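# Eject pipette tip into bin, rehang pipette

## Task

Remove the used tip from the pipette and put it in the waste bin; the pipette has a tip-ejector button next to its plunger. The tip may be released to drop only once at least half its length is below the bin's rim, and a drop from any higher point is an immediate failure. The bin must stay upright. The tip may touch nothing except the pipette and the bin, and any other contact is an immediate failure. Afterwards, hang the pipette back on its rack by its finger rest, upright and at its original hanging height. Everything must stay in place without the robot holding it at the end.

## Robot and tools

Robot: one six-joint UR-style arm (shoulder pan, shoulder lift, elbow, wrist 1-3) carrying a right-handed 16-motor hand with index, middle and ring fingers and a thumb. There is only one arm, so every call carries a single row or target.

Frames. The scene frame has its origin on the tabletop under the arm base, +z up, +y to the left when facing along +x. Result lines give end_effector_position (m) and end_effector_quat_wxyz plus velocities in that frame. The hand point sits in front of the palm where thumb tip meets index and middle tips. Its own axes: +z along straightened fingers toward the tips, +x across the palm away from the thumb, +y out of the palm face (palm surface at y = -0.062 m). Finger tips reach about 0.139 m beyond knuckles at z = -0.017 m. A rigid mast on the palm side of the wrist (x +0.05 to +0.10, z -0.16 to -0.11, up to y = +0.06 m) can strike objects. Only the rubber fingertip caps grip well.

The row. Every motion command is a row of 24 numbers, each in [-1, 1]. Numbers 1-6 (dx, dy, dz, rx, ry, rz) are an offset, not a pose: a target for the hand point expressed in the hand point's own axes, relative to its pose in the most recent result that reported it (or, before such a result exists, and in later calls within the same reply, relative to where the robot is when the action begins). 1.0 equals 0.6 m for dx-dz and 180 degrees for the rotation; rx, ry, rz form one rotation vector. All zeros drives the hand back to that reference pose, so it is not a pause. Numbers 7-22 are absolute goal angles for the hinges, in order index_mcp, index_abd, index_pip, index_dip, middle_mcp, middle_abd, middle_pip, middle_dip, ring_mcp, ring_abd, ring_pip, ring_dip, thumb_cmc, thumb_axl, thumb_mcp, thumb_ipl, scaled linearly between each hinge's stops. Going toward -1 curls a finger: _mcp bends at the knuckle (straight at +0.75), _pip and _dip bend the middle and end joints (straight at +0.58 and +0.70), _abd swings the finger sideways away from the thumb (neutral 0.00). thumb_cmc toward -1 brings the thumb from beside the palm to in front of it (flat at +0.71); thumb_axl rolls it (straight +0.68); thumb_mcp and thumb_ipl bend it (straight +0.23, +0.17), toward hand +z when the roll is straight, or in the cmc swing direction when thumb_axl is about -0.40. Number 23, current_limit, maps -1..+1 to 0..550 mA (minimum 11 mA); it also caps finger speed and very low values may not lift a finger. Number 24, speed, sets motor speed to (speed+1)/2 of 5.9 rad/s. Initial values: current_limit +0.4, speed -0.6; the last written values persist.

Tools.
- execute_actions {actions:[...], pictures?}: an empty list just reports state; one action {rows:[...], steps} with 1-15 rows and up to 15 steps of 1/30 s, each row used for one step and the last row repeated to fill; or one wait {steps: n} up to 300, counted from the previous result including your reply time. Each step's pose is clipped to 100 mm and 16 degrees from the measured pose; after the action the arm only continues to the last clipped pose, so check the reported pose and send the remainder.
- move {target: one 24-number row, speed: 0.002-0.5 m/s (default 0.25; turning limited to twice that in rad/s), stop_force: 9-40 N optional}: straight-line path toward the offset target, 0.5-10 s, not avoiding obstacles. With stop_force the path stops when the wrist senses that extra push along the travel direction and backs off two steps; use it only for slow, non-rotating approaches, and omit it when pulling away from a contact. The move line reports the ending (done, off_target, moving, held, fault, contact) and limits (paced = clipped, held = some steps blocked).
- wait {seconds: 0-10}: lets time pass with no new command.
- zoom_image {camera, region [x0,y0,x1,y1] pixels, max 504x504}: cameras cam_head_left, cam_head_right, cam_high, cam_low (504x504) and cam_wrist (616x616 fisheye).
- read_manual: licence texts only.
- finished_scene {scene}: ends the current scene irreversibly and grades it.

Results also show Wrist force and torque in hand axes (noisy, offset up to about 4 N, saturating near 50 N), and per motor hand_goal, hand_measured, hand_current_ma, hand_state (moving, goal, blocked, overload), plus hand_current_limit and hand_speed. A grip presses only while the goal lies past the object's surface; repeating hand_goal keeps a grip, repeating hand_measured relaxes it. HELD or a pose unreachable line means the clearance check altered or blocked commands. The simulation keeps running while you write.

Avoid: arm joint torques reaching their limits (wrist joints 25.2 N m, others 135 N m, held weight included) or any outside force of 150 N, which stop the arm for 10 s and drop the rest of the call; the arm is stiff, so aim only slightly past a contact. A finger motor at 495 mA or more for 5 s shuts down for 10 s. Motors over 85 °C brake the arm. Do not release the tip above the allowed height, let it touch the table or rack, tip the bin, or knock anything off the table. Loose objects may be nudged occasionally, so verify with cameras before finishing, and make sure the pipette hangs on its own.

Each tool is called as name([rows], argument=value, ...), one row to a line, values as JSON.

## Session

execute_actions(actions=[])

Scene clock: 0.00 s of 9600.00 s.
end_effector_position=(+0.7261, -0.2135, +0.3192) hand_goal=(+0.754, +0.000, +0.576, +0.696, +0.754, +0.000, +0.576, +0.696, +0.754, +0.000, +0.576, +0.696, +0.714, +0.678, +0.226, +0.168) hand_measured=(+0.754, +0.000, +0.576, +0.696, +0.754, +0.000, +0.576, +0.696, +0.754, +0.000, +0.576, +0.696, +0.714, +0.678, +0.226, +0.168) hand_current_ma=(+0, +0, +0, +0, +0, +0, +0, +0, +0, +0, +0, +0, +0, +0, +0, +0) hand_state=(goal, goal, goal, goal, goal, goal, goal, goal, goal, goal, goal, goal, goal, goal, goal, goal) hand_current_limit=0.40 hand_speed=-0.60 end_effector_quat_wxyz=(+0.044, +0.179, +0.974, +0.132) end_effector_velocity=(-0.000, -0.000, +0.000) end_effector_angular_velocity=(+0.001, +0.001, -0.000)
Joint positions: [-0.661 -1.001  1.188 -1.712 -1.285 -1.887]
Joint velocities: [-0.    -0.001  0.001  0.001  0.    -0.   ]
Wrist force (N, on the end effector, along its own x y z axes, offset not removed): no reading
Wrist torque (N m, same axes, about the end effector's origin, offset not removed): no reading
Hand target: +0.726, -0.214, +0.319; +0.044, +0.179, +0.974, +0.132

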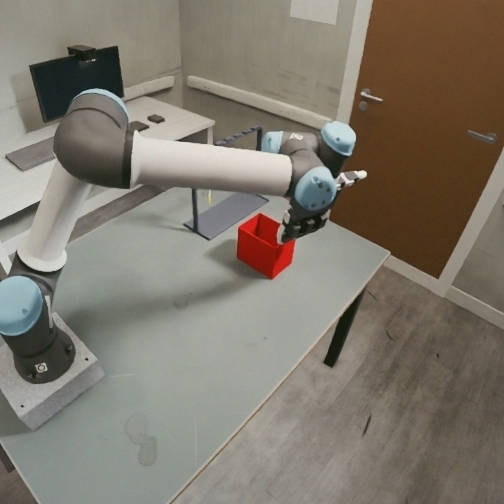

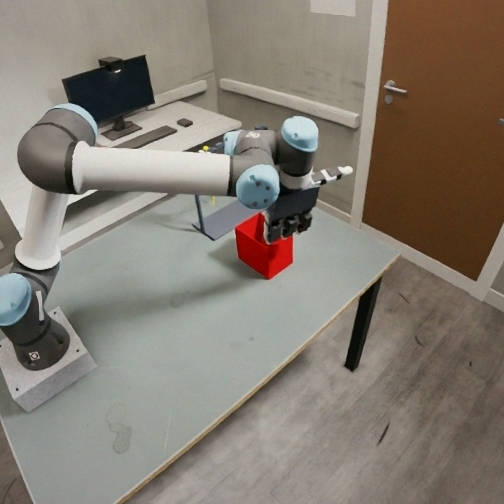

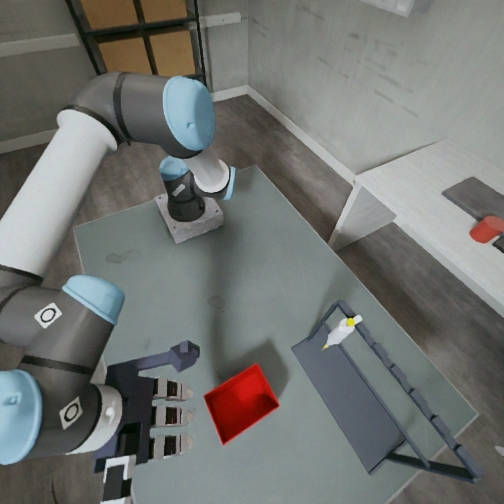

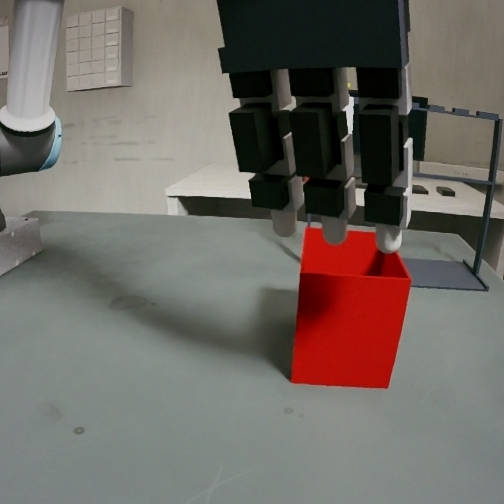

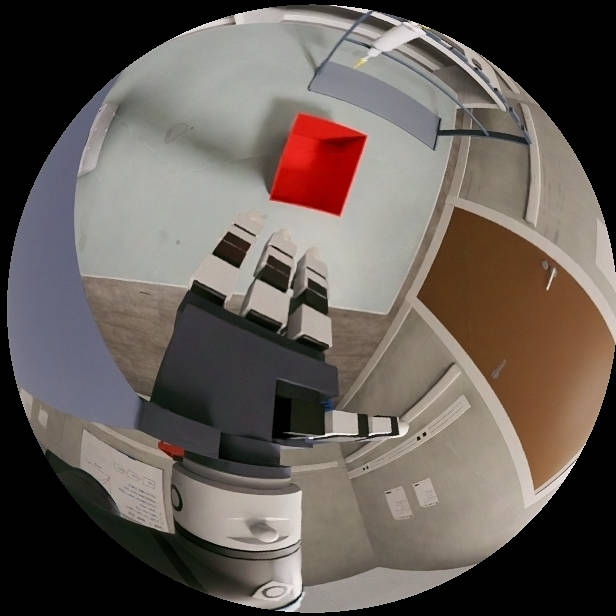

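zoom_image(camera="cam_high", region=[280, 280, 420, 400])

move(target=[0.5,-0.1,0,0,0,0,0.754,0,0.576,0.696,0.754,0,0.576,0.696,0.754,0,0.576,0.696,0.714,0.678,0.226,0.168,0.4,-0.6])

zoom_image(camera="cam_low", region=[280, 60, 504, 300])

Region (280, 280, 420, 400) of cam_high's 504x504 image, scaled by 3.600, with more detail than that image has; it fills the top 432 rows of this view, and the rest is white.

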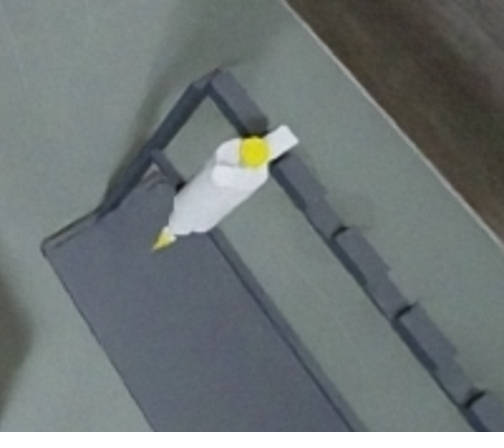

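Scene clock: 5.90 s of 9600.00 s.
end_effector_position=(+0.4264, -0.1593, +0.2918) hand_goal=(+0.754, +0.000, +0.576, +0.696, +0.754, +0.000, +0.576, +0.696, +0.754, +0.000, +0.576, +0.696, +0.714, +0.678, +0.226, +0.168) hand_measured=(+0.754, +0.000, +0.576, +0.696, +0.754, +0.000, +0.576, +0.696, +0.754, +0.000, +0.576, +0.696, +0.714, +0.678, +0.222, +0.168) hand_current_ma=(-2, +0, +4, +0, -2, +0, +4, +0, -2, +0, +4, +0, +5, -5, -24, -2) hand_state=(goal, goal, goal, goal, goal, goal, goal, goal, goal, goal, goal, goal, goal, goal, goal, goal) hand_current_limit=0.40 hand_speed=-0.60 end_effector_quat_wxyz=(+0.043, +0.179, +0.974, +0.132) end_effector_velocity=(-0.003, +0.000, +0.000) end_effector_angular_velocity=(+0.001, -0.000, +0.000)
Joint positions: [-0.987 -1.644  2.063 -1.852 -1.316 -2.225]
Joint velocities: [-0.005 -0.006  0.004  0.004 -0.    -0.005]
Wrist force (N, on the end effector, along its own x y z axes, offset not removed): [-3.2 -1.7 -0.1]
Wrist torque (N m, same axes, about the end effector's origin, offset not removed): [-0.44 0.59 -0.14]
Hand target: +0.426, -0.159, +0.292; +0.043, +0.179, +0.974, +0.132
Off the commanded pose: 0.001 m, 0 deg.
After step 90, 1.00 s passed at rest.
move: done
camera_calibration (this result's frames):
cam_wrist: T_world_to_cam=[[0.951391, 0.231551, 0.203074, -0.39903], [0.0772247, -0.817649, 0.570515, -0.374405], [0.298146, -0.5271, -0.795785, 0.152978], [0, 0, 0, 1]] pos_world=[0.362937, -0.133101, 0.416374]

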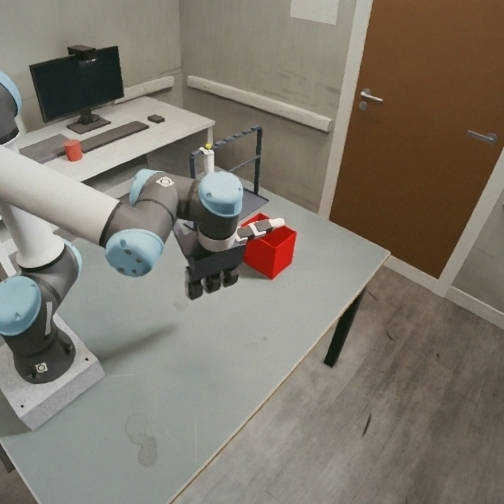

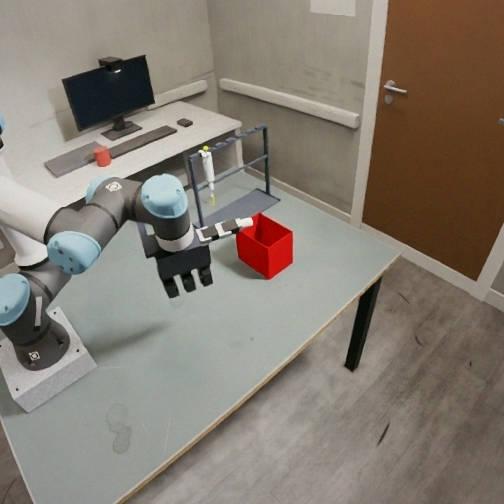

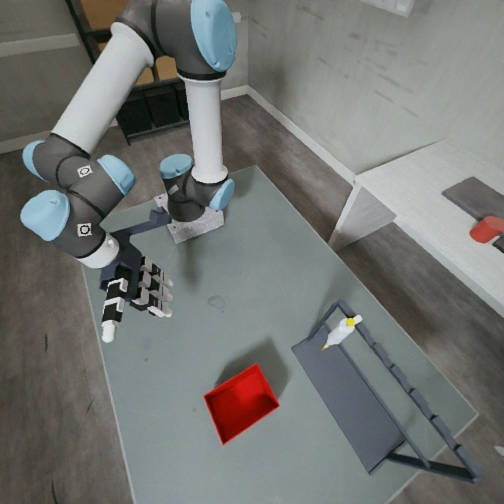

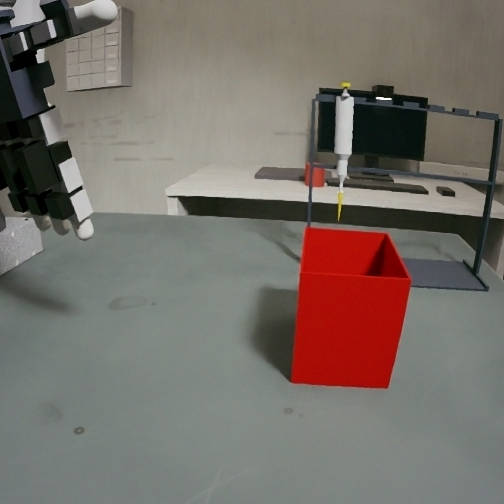

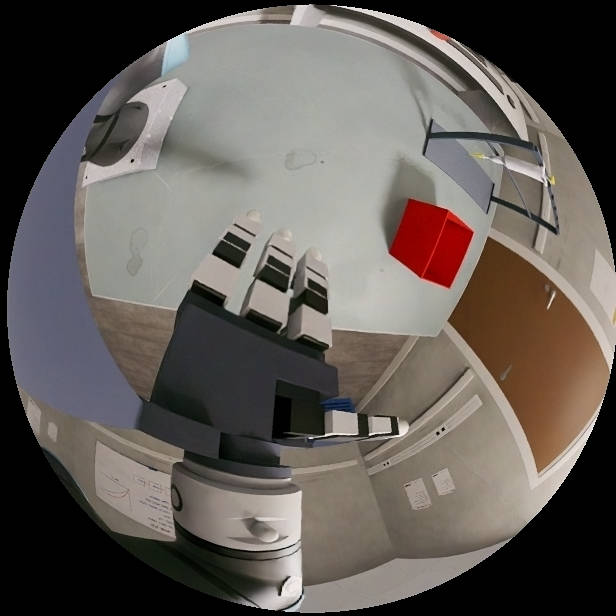

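Region (280, 60, 504, 300) of cam_low's 504x504 image, scaled by 2.100, with more detail than that image has; it fills the left 470 columns of this view, and the rest is white.

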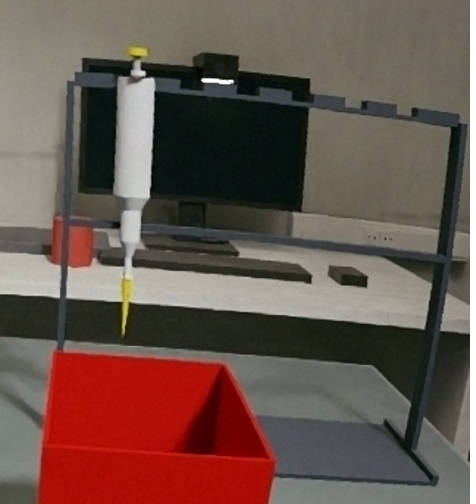

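move(target=[-0.2,0.2,0,-0.023,-0.463,-0.155,0.754,0,0.576,0.696,0.754,0,0.576,0.696,0.754,0,0.576,0.696,0.714,0.678,0.226,0.168,0.4,-0.6])

Scene clock: 30.27 s of 9600.00 s.
end_effector_position=(+0.5790, -0.0945, +0.3289) hand_goal=(+0.754, +0.000, +0.576, +0.696, +0.754, +0.000, +0.576, +0.696, +0.754, +0.000, +0.576, +0.696, +0.714, +0.678, +0.226, +0.168) hand_measured=(+0.754, -0.002, +0.576, +0.696, +0.754, -0.002, +0.576, +0.696, +0.754, -0.002, +0.576, +0.696, +0.714, +0.678, +0.224, +0.168) hand_current_ma=(-1, -12, +4, +0, -1, -13, +4, +0, -1, -12, +4, +0, +5, -5, -15, -2) hand_state=(goal, goal, goal, goal, goal, goal, goal, goal, goal, goal, goal, goal, goal, goal, goal, goal) hand_current_limit=0.40 hand_speed=-0.60 end_effector_quat_wxyz=(+0.707, +0.001, +0.707, -0.001) end_effector_velocity=(+0.001, -0.000, +0.000) end_effector_angular_velocity=(-0.000, -0.013, -0.002)
Joint positions: [-0.816 -0.941  2.204 -4.417 -0.747 -1.557]
Joint velocities: [ 0.003  0.01  -0.009 -0.02  -0.006  0.013]
Wrist force (N, on the end effector, along its own x y z axes, offset not removed): [-1.3 -2.2 -1.9]
Wrist torque (N m, same axes, about the end effector's origin, offset not removed): [-0.21 0.30 -0.14]
Hand target: +0.579, -0.095, +0.329; +0.707, +0.001, +0.707, -0.002
Off the commanded pose: 0.000 m, 0 deg.
After step 90, 17.70 s passed at rest.
move: done
camera_calibration (this result's frames):
cam_wrist: T_world_to_cam=[[-0.0117241, 0.585558, 0.810546, -0.175446], [-0.737257, -0.552669, 0.388598, 0.202052], [0.67551, -0.593025, 0.438186, -0.459448], [0, 0, 0, 1]] pos_world=[0.457269, -0.0580623, 0.265014]

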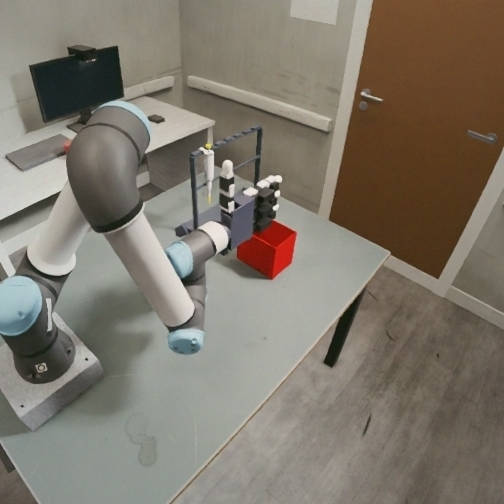

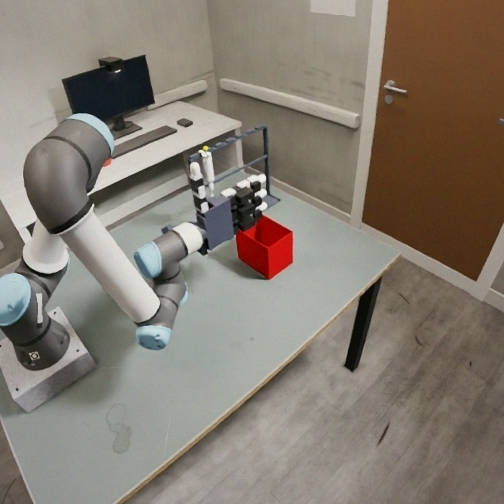

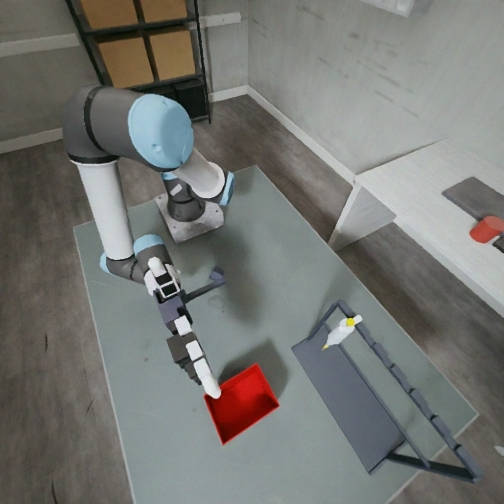

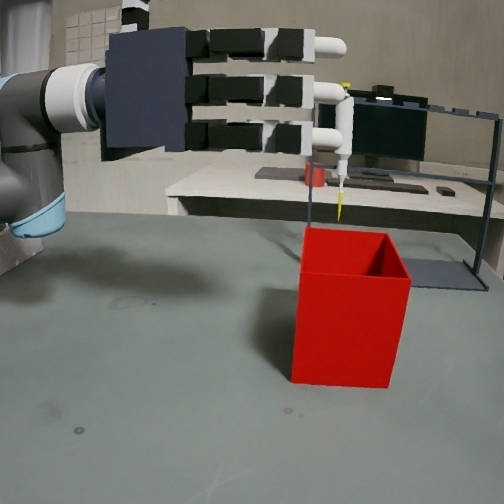

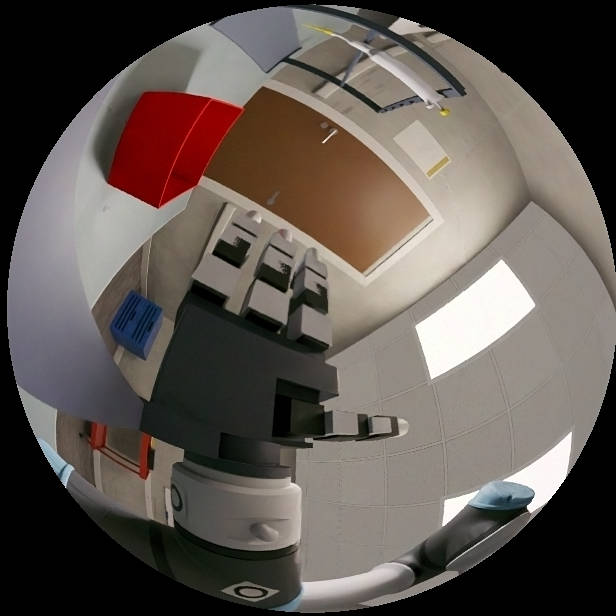

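move(target=[0.1365,0.4075,0.293,0,0,0,0.754,0,0.576,0.696,0.754,0,0.576,0.696,0.754,0,0.576,0.696,0.714,0.678,0.226,0.168,0.4,-0.6], speed=0.15)

zoom_image(camera="cam_high", region=[260, 250, 420, 410])

zoom_image(camera="cam_low", region=[240, 20, 480, 260])

Scene clock: 35.50 s of 9600.00 s.
end_effector_position=(+0.7548, +0.1499, +0.2473) hand_goal=(+0.754, +0.000, +0.576, +0.696, +0.754, +0.000, +0.576, +0.696, +0.754, +0.000, +0.576, +0.696, +0.714, +0.678, +0.226, +0.168) hand_measured=(+0.754, -0.002, +0.576, +0.696, +0.754, -0.004, +0.576, +0.696, +0.754, -0.002, +0.576, +0.696, +0.714, +0.678, +0.224, +0.168) hand_current_ma=(-1, -13, +4, +0, -1, -13, +4, +0, -1, -13, +4, +0, +5, -5, -13, -2) hand_state=(goal, goal, goal, goal, goal, goal, goal, goal, goal, goal, goal, goal, goal, goal, goal, goal) hand_current_limit=0.40 hand_speed=-0.60 end_effector_quat_wxyz=(+0.707, +0.001, +0.707, -0.001) end_effector_velocity=(+0.002, +0.001, -0.000) end_effector_angular_velocity=(+0.000, -0.001, -0.001)
Joint positions: [-0.122 -0.619  1.755 -4.286 -1.441 -1.563]
Joint velocities: [ 0.003  0.003 -0.006  0.003 -0.004  0.   ]
Wrist force (N, on the end effector, along its own x y z axes, offset not removed): [-0.2 -2.1 -1.8]
Wrist torque (N m, same axes, about the end effector's origin, offset not removed): [-0.26 0.05 -0.06]
Hand target: +0.755, +0.150, +0.247; +0.707, +0.001, +0.707, -0.001
Off the commanded pose: 0.001 m, 0 deg.
move: done
camera_calibration (this result's frames):
cam_wrist: T_world_to_cam=[[-0.0121604, 0.584754, 0.81112, -0.250076], [-0.737448, -0.55307, 0.387664, 0.498919], [0.675294, -0.593445, 0.437951, -0.397167], [0, 0, 0, 1]] pos_world=[0.63309, 0.186473, 0.183368]

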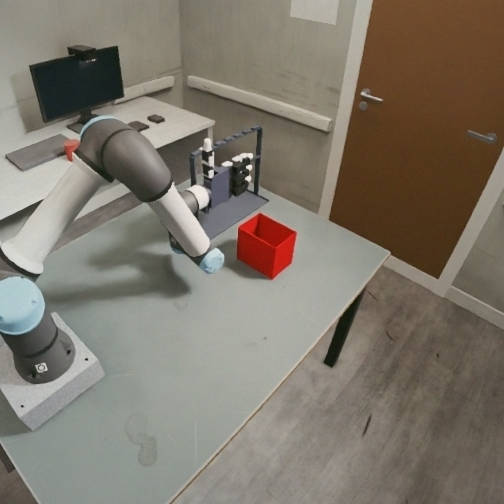

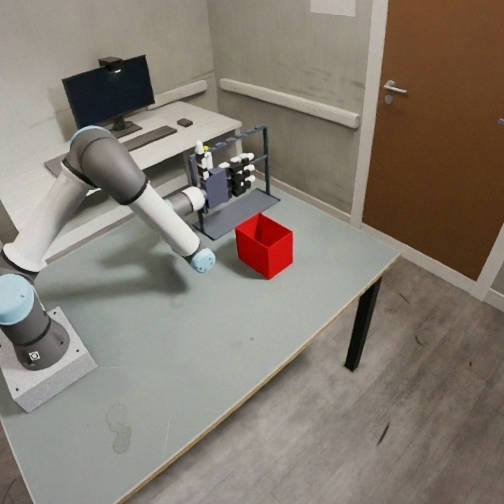

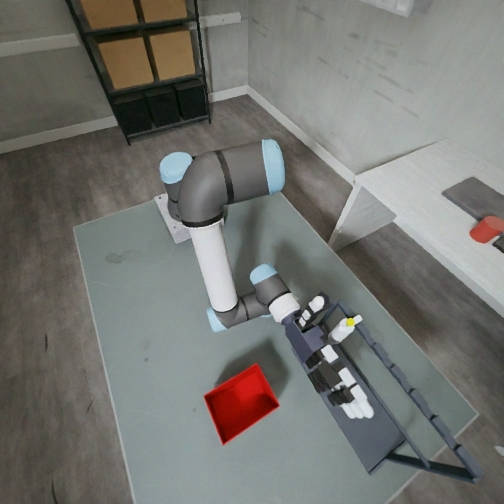

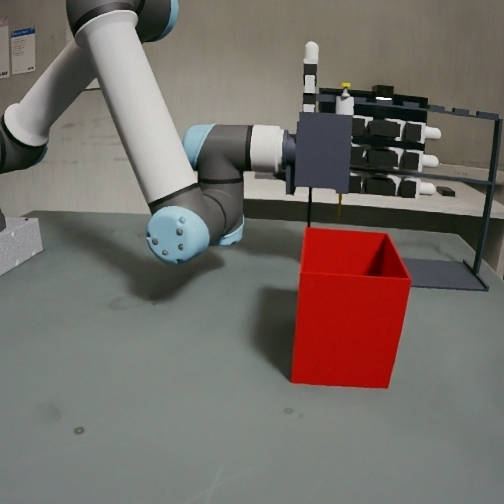

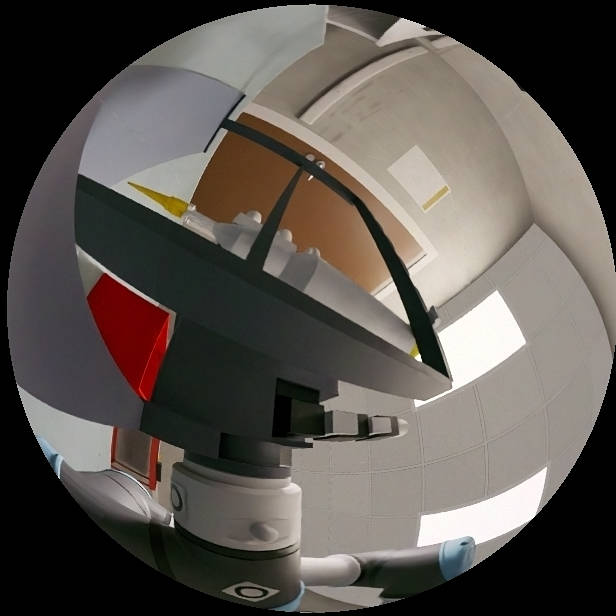

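Region (260, 250, 420, 410) of cam_high's 504x504 image, scaled by 3.150, with more detail than that image has.

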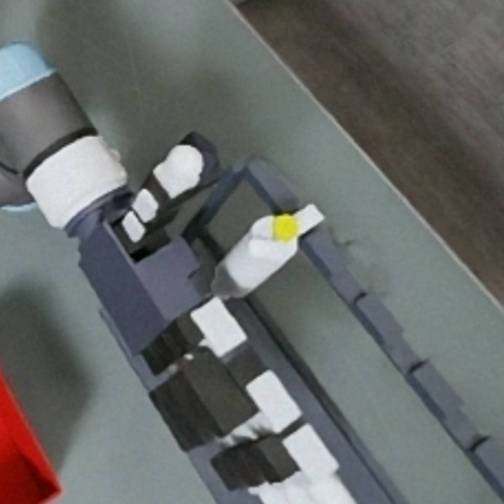

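Region (240, 20, 480, 260) of cam_low's 504x504 image, scaled by 2.100, with more detail than that image has.

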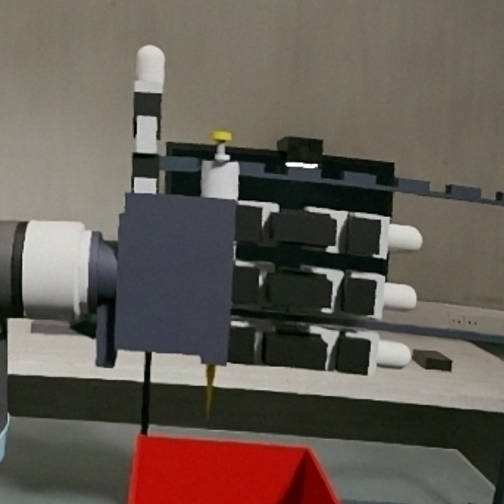

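move(target=[-0.012,0.05,0.008,0,0,0,0.1,0,0.0,0.2,0.1,0,0.0,0.2,0.754,0,0.576,0.696,0.714,0.678,0.226,0.168,0.4,-0.8], speed=0.03)

zoom_image(camera="cam_high", region=[300, 280, 400, 380])

Scene clock: 39.83 s of 9600.00 s.
end_effector_position=(+0.7596, +0.1799, +0.2545) hand_goal=(+0.100, +0.000, +0.000, +0.200, +0.100, +0.000, +0.000, +0.200, +0.754, +0.000, +0.576, +0.696, +0.714, +0.678, +0.226, +0.168) hand_measured=(+0.102, -0.002, +0.002, +0.202, +0.102, -0.004, +0.002, +0.202, +0.754, -0.002, +0.576, +0.696, +0.714, +0.678, +0.224, +0.168) hand_current_ma=(+14, -13, +13, +14, +14, -13, +13, +14, -1, -13, +4, +0, +5, -5, -13, -2) hand_state=(goal, goal, goal, goal, goal, goal, goal, goal, goal, goal, goal, goal, goal, goal, goal, goal) hand_current_limit=0.40 hand_speed=-0.80 end_effector_quat_wxyz=(+0.707, +0.001, +0.707, -0.001) end_effector_velocity=(+0.000, +0.000, -0.000) end_effector_angular_velocity=(-0.001, +0.001, -0.000)
Joint positions: [-0.063 -0.625  1.73  -4.255 -1.5   -1.564]
Joint velocities: [ 0.    -0.001  0.001  0.001 -0.    -0.001]
Wrist force (N, on the end effector, along its own x y z axes, offset not removed): [3.2 -0.6 0.2]
Wrist torque (N m, same axes, about the end effector's origin, offset not removed): [-0.15 -0.38 0.35]
Hand target: +0.760, +0.180, +0.255; +0.707, +0.001, +0.707, -0.001
Off the commanded pose: 0.000 m, 0 deg.
move: done
camera_calibration (this result's frames):
cam_wrist: T_world_to_cam=[[-0.0121632, 0.584669, 0.811181, -0.273429], [-0.737454, -0.553106, 0.387601, 0.51629], [0.675287, -0.593494, 0.437894, -0.385797], [0, 0, 0, 1]] pos_world=[0.637938, 0.216461, 0.190624]

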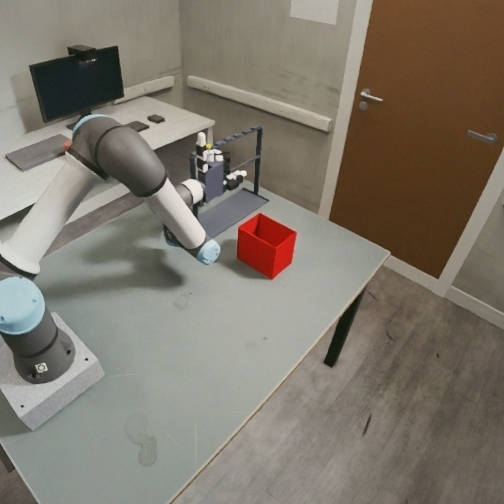

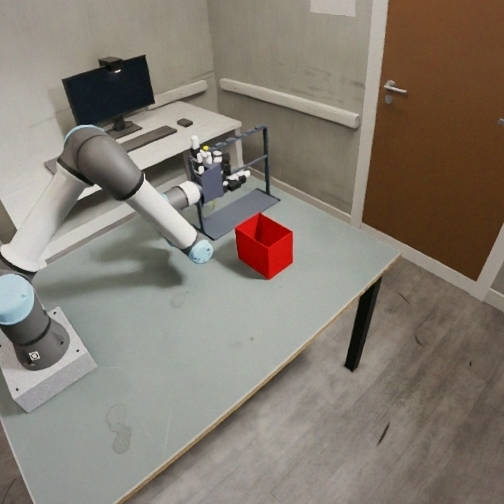

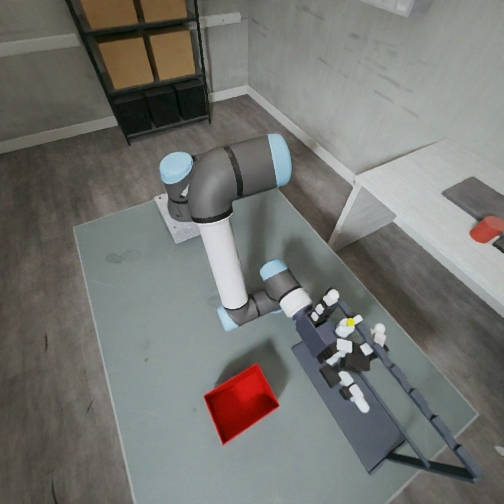

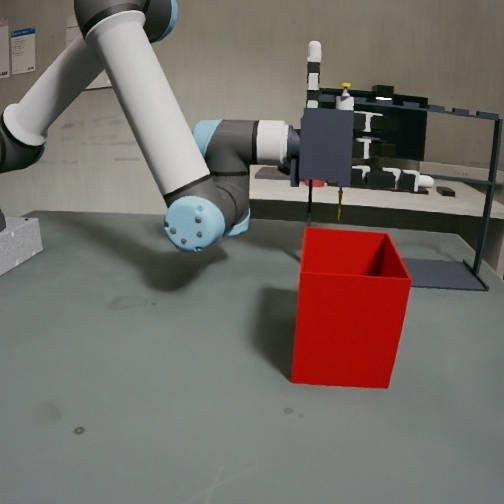

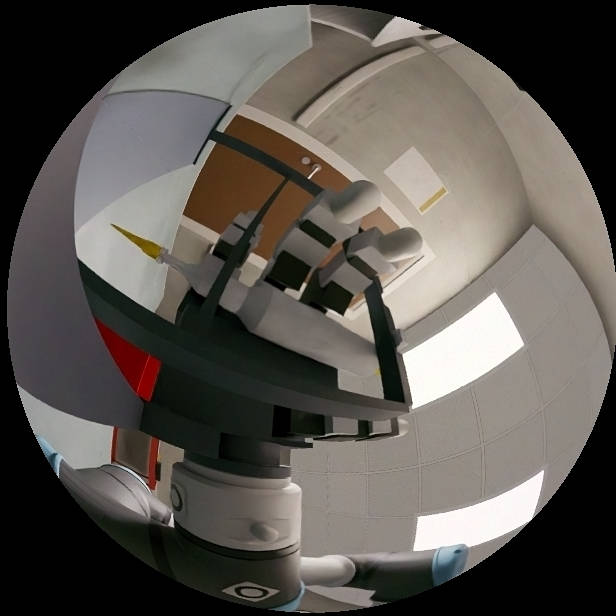

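Region (300, 280, 400, 380) of cam_high's 504x504 image, scaled by 5.040, with more detail than that image has.

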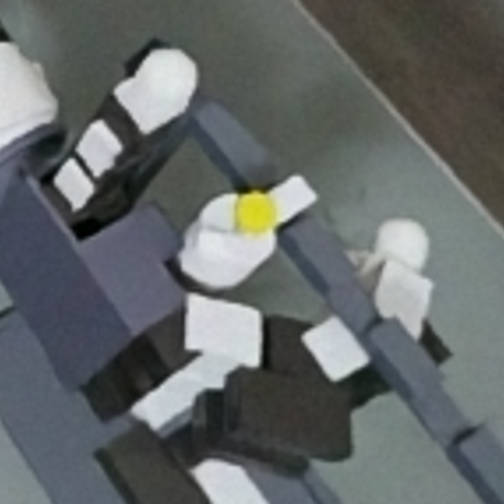

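move(target=[0,0.007,0,0,0,0,-0.15,0,-0.7,-0.2,-0.15,0,-0.7,-0.2,0.754,0,0.576,0.696,0.714,0.678,0.226,0.168,0.4,-0.8], speed=0.01)

zoom_image(camera="cam_high", region=[300, 280, 400, 380])

Scene clock: 44.30 s of 9600.00 s.
end_effector_position=(+0.7596, +0.1841, +0.2545) hand_goal=(-0.150, +0.000, -0.700, -0.200, -0.150, +0.000, -0.700, -0.200, +0.754, +0.000, +0.576, +0.696, +0.714, +0.678, +0.226, +0.168) hand_measured=(-0.148, -0.002, -0.696, -0.198, -0.148, -0.004, -0.696, -0.198, +0.754, -0.002, +0.576, +0.696, +0.714, +0.678, +0.224, +0.168) hand_current_ma=(+14, -13, +21, +14, +14, -13, +18, +14, -1, -13, +4, +0, +5, -5, -13, -2) hand_state=(goal, goal, goal, goal, goal, goal, goal, goal, goal, goal, goal, goal, goal, goal, goal, goal) hand_current_limit=0.40 hand_speed=-0.80 end_effector_quat_wxyz=(+0.707, +0.001, +0.707, -0.001) end_effector_velocity=(+0.000, -0.000, +0.000) end_effector_angular_velocity=(-0.000, -0.001, -0.000)
Joint positions: [-0.055 -0.625  1.728 -4.253 -1.508 -1.564]
Joint velocities: [-0.     0.    -0.001 -0.     0.    -0.   ]
Wrist force (N, on the end effector, along its own x y z axes, offset not removed): [-2.2 -0.5 -0.3]
Wrist torque (N m, same axes, about the end effector's origin, offset not removed): [-0.03 0.14 -0.37]
Hand target: +0.760, +0.184, +0.255; +0.707, +0.001, +0.707, -0.001
Off the commanded pose: 0.000 m, 0 deg.
move: done
camera_calibration (this result's frames):
cam_wrist: T_world_to_cam=[[-0.0121538, 0.584661, 0.811186, -0.275897], [-0.737443, -0.553116, 0.387608, 0.518613], [0.6753, -0.593493, 0.437877, -0.383307], [0, 0, 0, 1]] pos_world=[0.637942, 0.220669, 0.190627]

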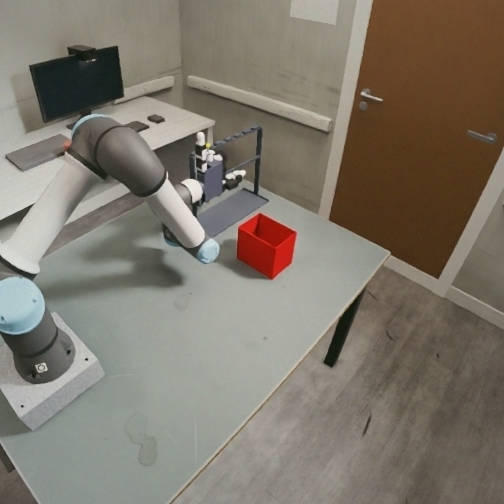

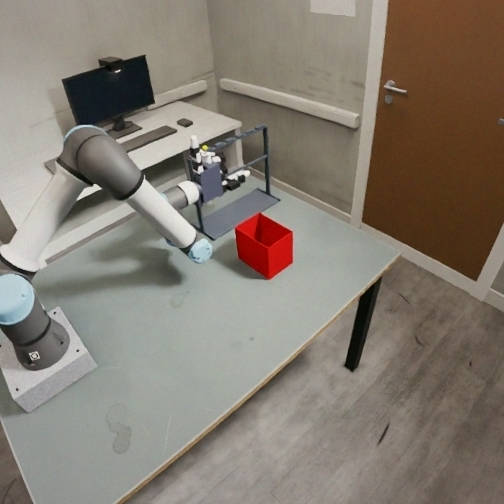

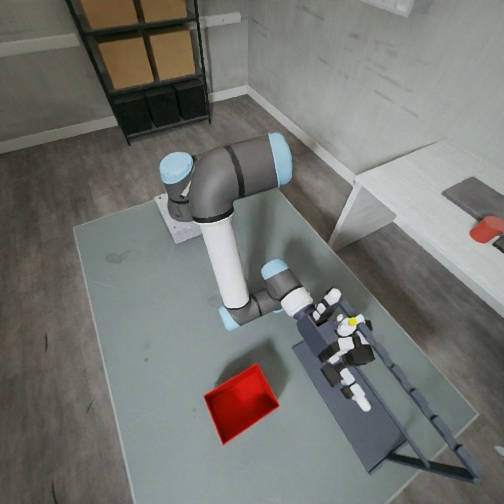

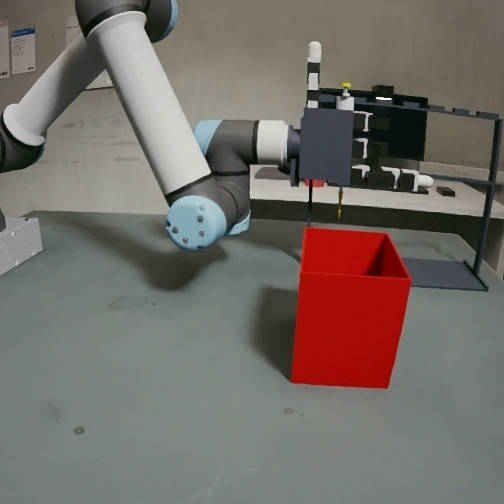

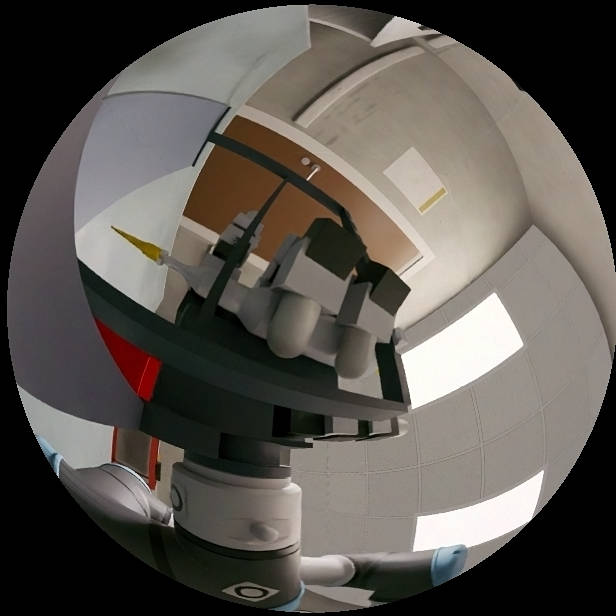

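Region (300, 280, 400, 380) of cam_high's 504x504 image, scaled by 5.040, with more detail than that image has.

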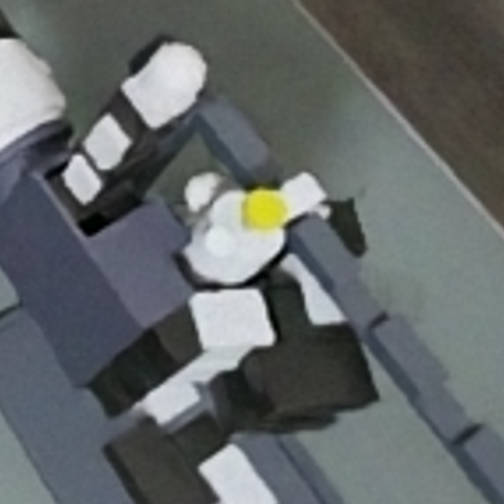

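Palm touching. Squeeze, then lift a little.

move(target=[0,0,0,0,0,0,-0.2,0,-0.9,-0.4,-0.2,0,-0.9,-0.4,0.754,0,0.576,0.696,0.714,0.678,0.226,0.168,0.75,-0.8], speed=0.01)

move(target=[-0.013,-0.005,0,0,0,0,-0.2,0,-0.9,-0.4,-0.2,0,-0.9,-0.4,0.754,0,0.576,0.696,0.714,0.678,0.226,0.168,0.75,-0.8], speed=0.01, stop_force=12)

zoom_image(camera="cam_wrist", region=[260, 220, 480, 440])

zoom_image(camera="cam_low", region=[290, 40, 410, 160])

Scene clock: 49.03 s of 9600.00 s.
end_effector_position=(+0.7596, +0.1841, +0.2545) hand_goal=(-0.200, +0.000, -0.900, -0.400, -0.200, +0.000, -0.900, -0.400, +0.754, +0.000, +0.576, +0.696, +0.714, +0.678, +0.226, +0.168) hand_measured=(-0.196, -0.002, -0.740, -0.254, -0.196, -0.004, -0.738, -0.252, +0.754, -0.002, +0.576, +0.696, +0.714, +0.678, +0.224, +0.168) hand_current_ma=(+22, -13, +481, +481, +23, -13, +481, +481, -1, -13, +4, +0, +5, -5, -13, -2) hand_state=(goal, goal, blocked, blocked, goal, goal, blocked, blocked, goal, goal, goal, goal, goal, goal, goal, goal) hand_current_limit=0.75 hand_speed=-0.80 end_effector_quat_wxyz=(+0.707, +0.001, +0.707, -0.001) end_effector_velocity=(-0.000, +0.000, +0.000) end_effector_angular_velocity=(+0.000, -0.001, +0.000)
Joint positions: [-0.055 -0.625  1.728 -4.253 -1.508 -1.564]
Joint velocities: [ 0.     0.     0.    -0.002  0.     0.   ]
Wrist force (N, on the end effector, along its own x y z axes, offset not removed): [2.8 -1.6 -0.2]
Wrist torque (N m, same axes, about the end effector's origin, offset not removed): [-0.23 -0.46 0.13]
Hand target: +0.760, +0.184, +0.255; +0.707, +0.001, +0.707, -0.001
Off the commanded pose: 0.000 m, 0 deg.
After step 90, 1.03 s passed at rest.
move: done
camera_calibration (this result's frames):
cam_wrist: T_world_to_cam=[[-0.0121701, 0.584662, 0.811185, -0.275889], [-0.737451, -0.553115, 0.387594, 0.518619], [0.675291, -0.593493, 0.437891, -0.383306], [0, 0, 0, 1]] pos_world=[0.637942, 0.220669, 0.19063]

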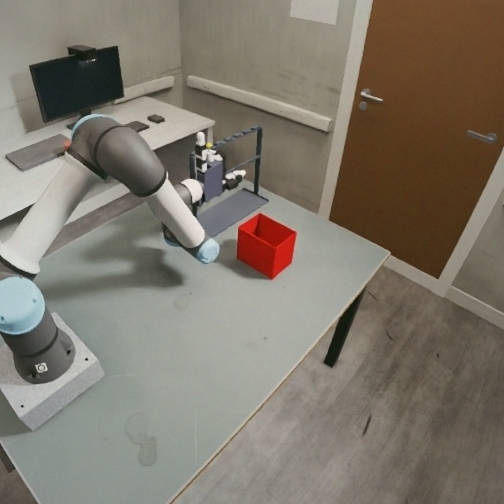

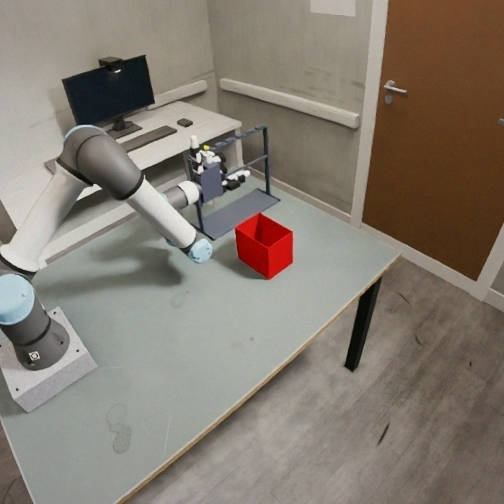

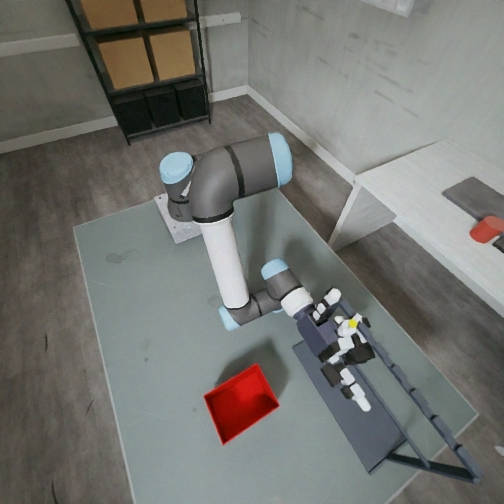

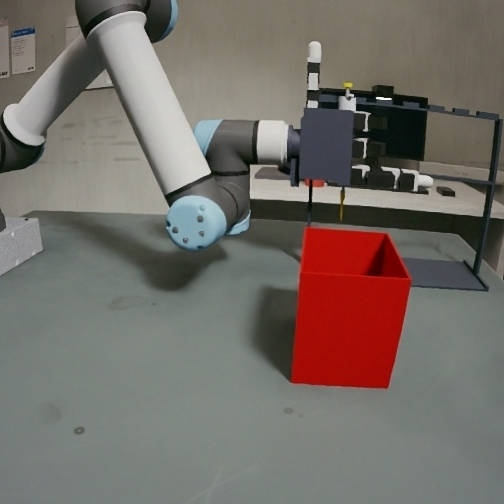

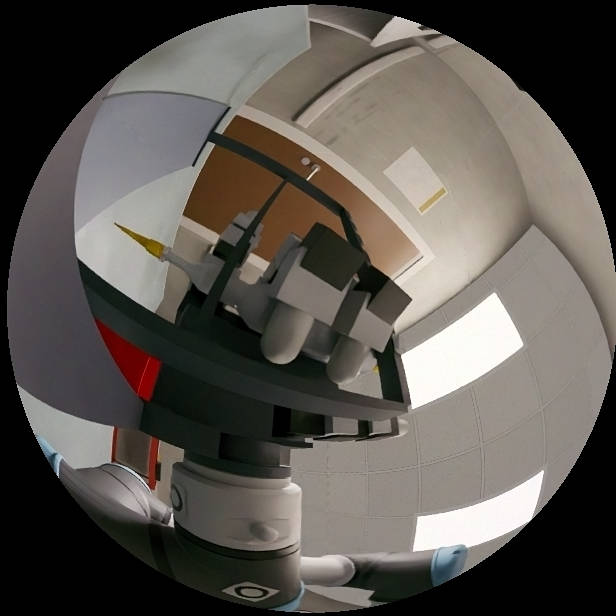

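Scene clock: 50.10 s of 9600.00 s.
end_effector_position=(+0.7597, +0.1812, +0.2621) hand_goal=(-0.200, +0.000, -0.900, -0.400, -0.200, +0.000, -0.900, -0.400, +0.754, +0.000, +0.576, +0.696, +0.714, +0.678, +0.226, +0.168) hand_measured=(-0.196, -0.002, -0.740, -0.254, -0.196, -0.004, -0.738, -0.252, +0.754, -0.002, +0.576, +0.696, +0.714, +0.678, +0.224, +0.168) hand_current_ma=(+17, -13, +481, +481, +18, -13, +481, +481, -1, -13, +4, +0, +5, -5, -13, -2) hand_state=(goal, goal, blocked, blocked, goal, goal, blocked, blocked, goal, goal, goal, goal, goal, goal, goal, goal) hand_current_limit=0.75 hand_speed=-0.80 end_effector_quat_wxyz=(+0.707, +0.001, +0.707, -0.001) end_effector_velocity=(-0.000, -0.001, +0.002) end_effector_angular_velocity=(+0.000, -0.000, +0.000)
Joint positions: [-0.06  -0.641  1.734 -4.243 -1.502 -1.564]
Joint velocities: [-0.001 -0.005  0.002  0.002  0.001  0.   ]
Wrist force (N, on the end effector, along its own x y z axes, offset not removed): [0.4 -0.9 0.0]
Wrist torque (N m, same axes, about the end effector's origin, offset not removed): [-0.21 0.06 -0.15]
Hand target: +0.760, +0.181, +0.262; +0.707, +0.001, +0.707, -0.001
Off the commanded pose: 0.000 m, 0 deg.
move: done
camera_calibration (this result's frames):
cam_wrist: T_world_to_cam=[[-0.0121774, 0.584701, 0.811158, -0.28032], [-0.737458, -0.553094, 0.387612, 0.514069], [0.675283, -0.593474, 0.437927, -0.388378], [0, 0, 0, 1]] pos_world=[0.637956, 0.21774, 0.198205]

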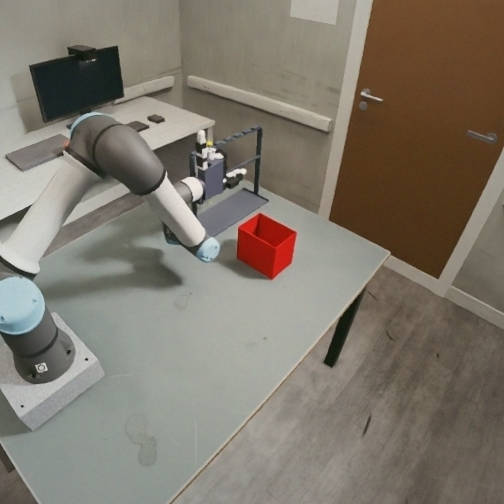

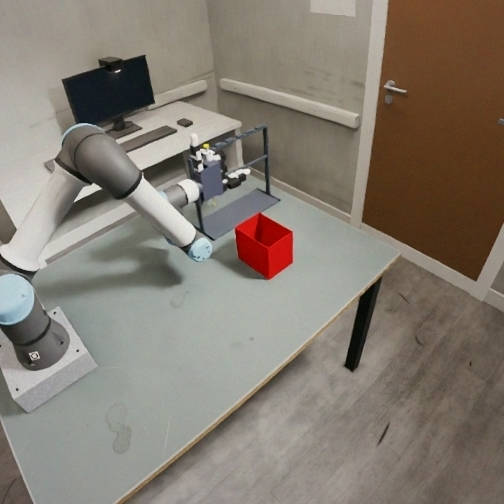

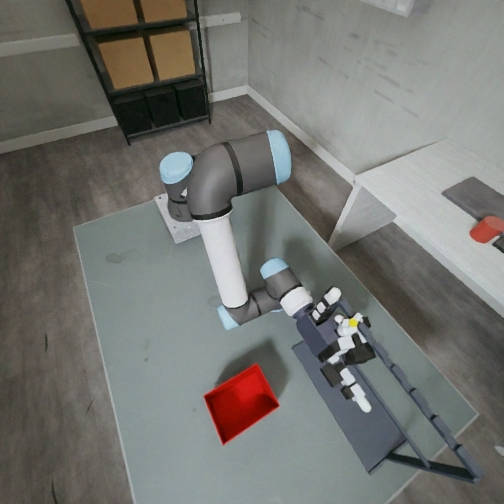

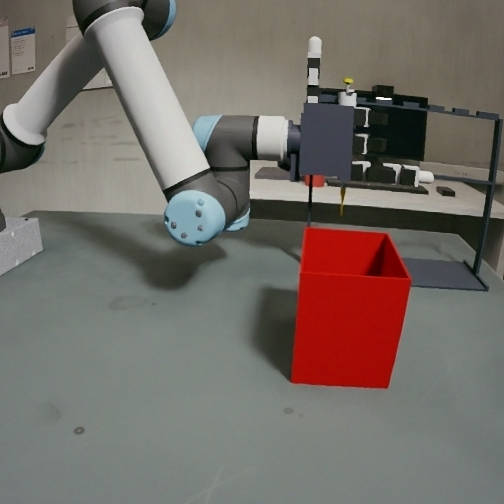

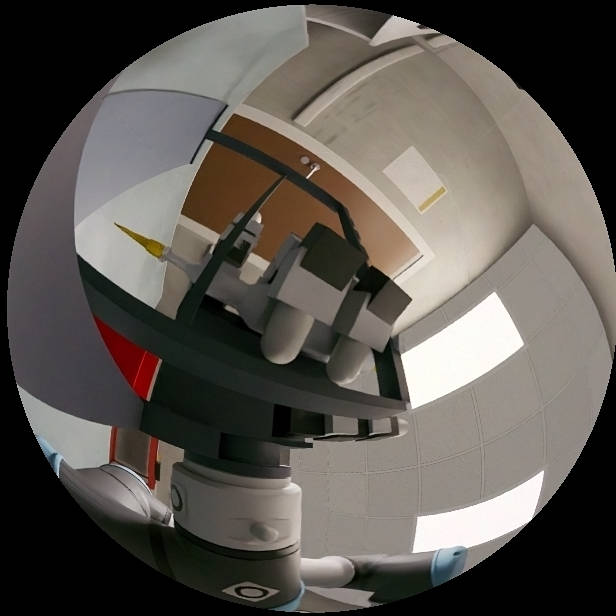

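Region (260, 220, 480, 440) of cam_wrist's 616x616 image, scaled by 2.291, with more detail than that image has.

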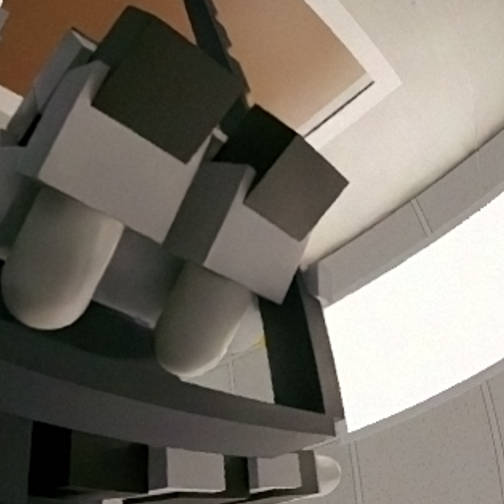

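Region (290, 40, 410, 160) of cam_low's 504x504 image, scaled by 4.200, with more detail than that image has.

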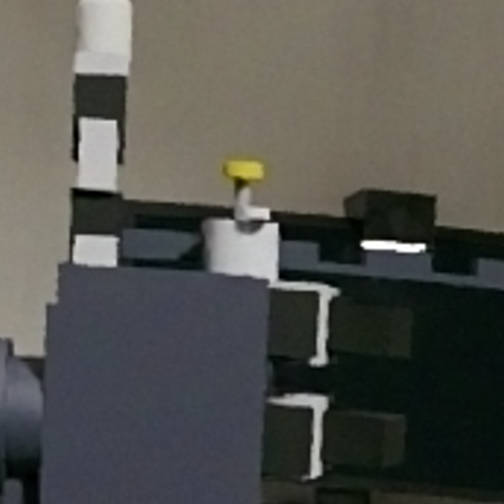

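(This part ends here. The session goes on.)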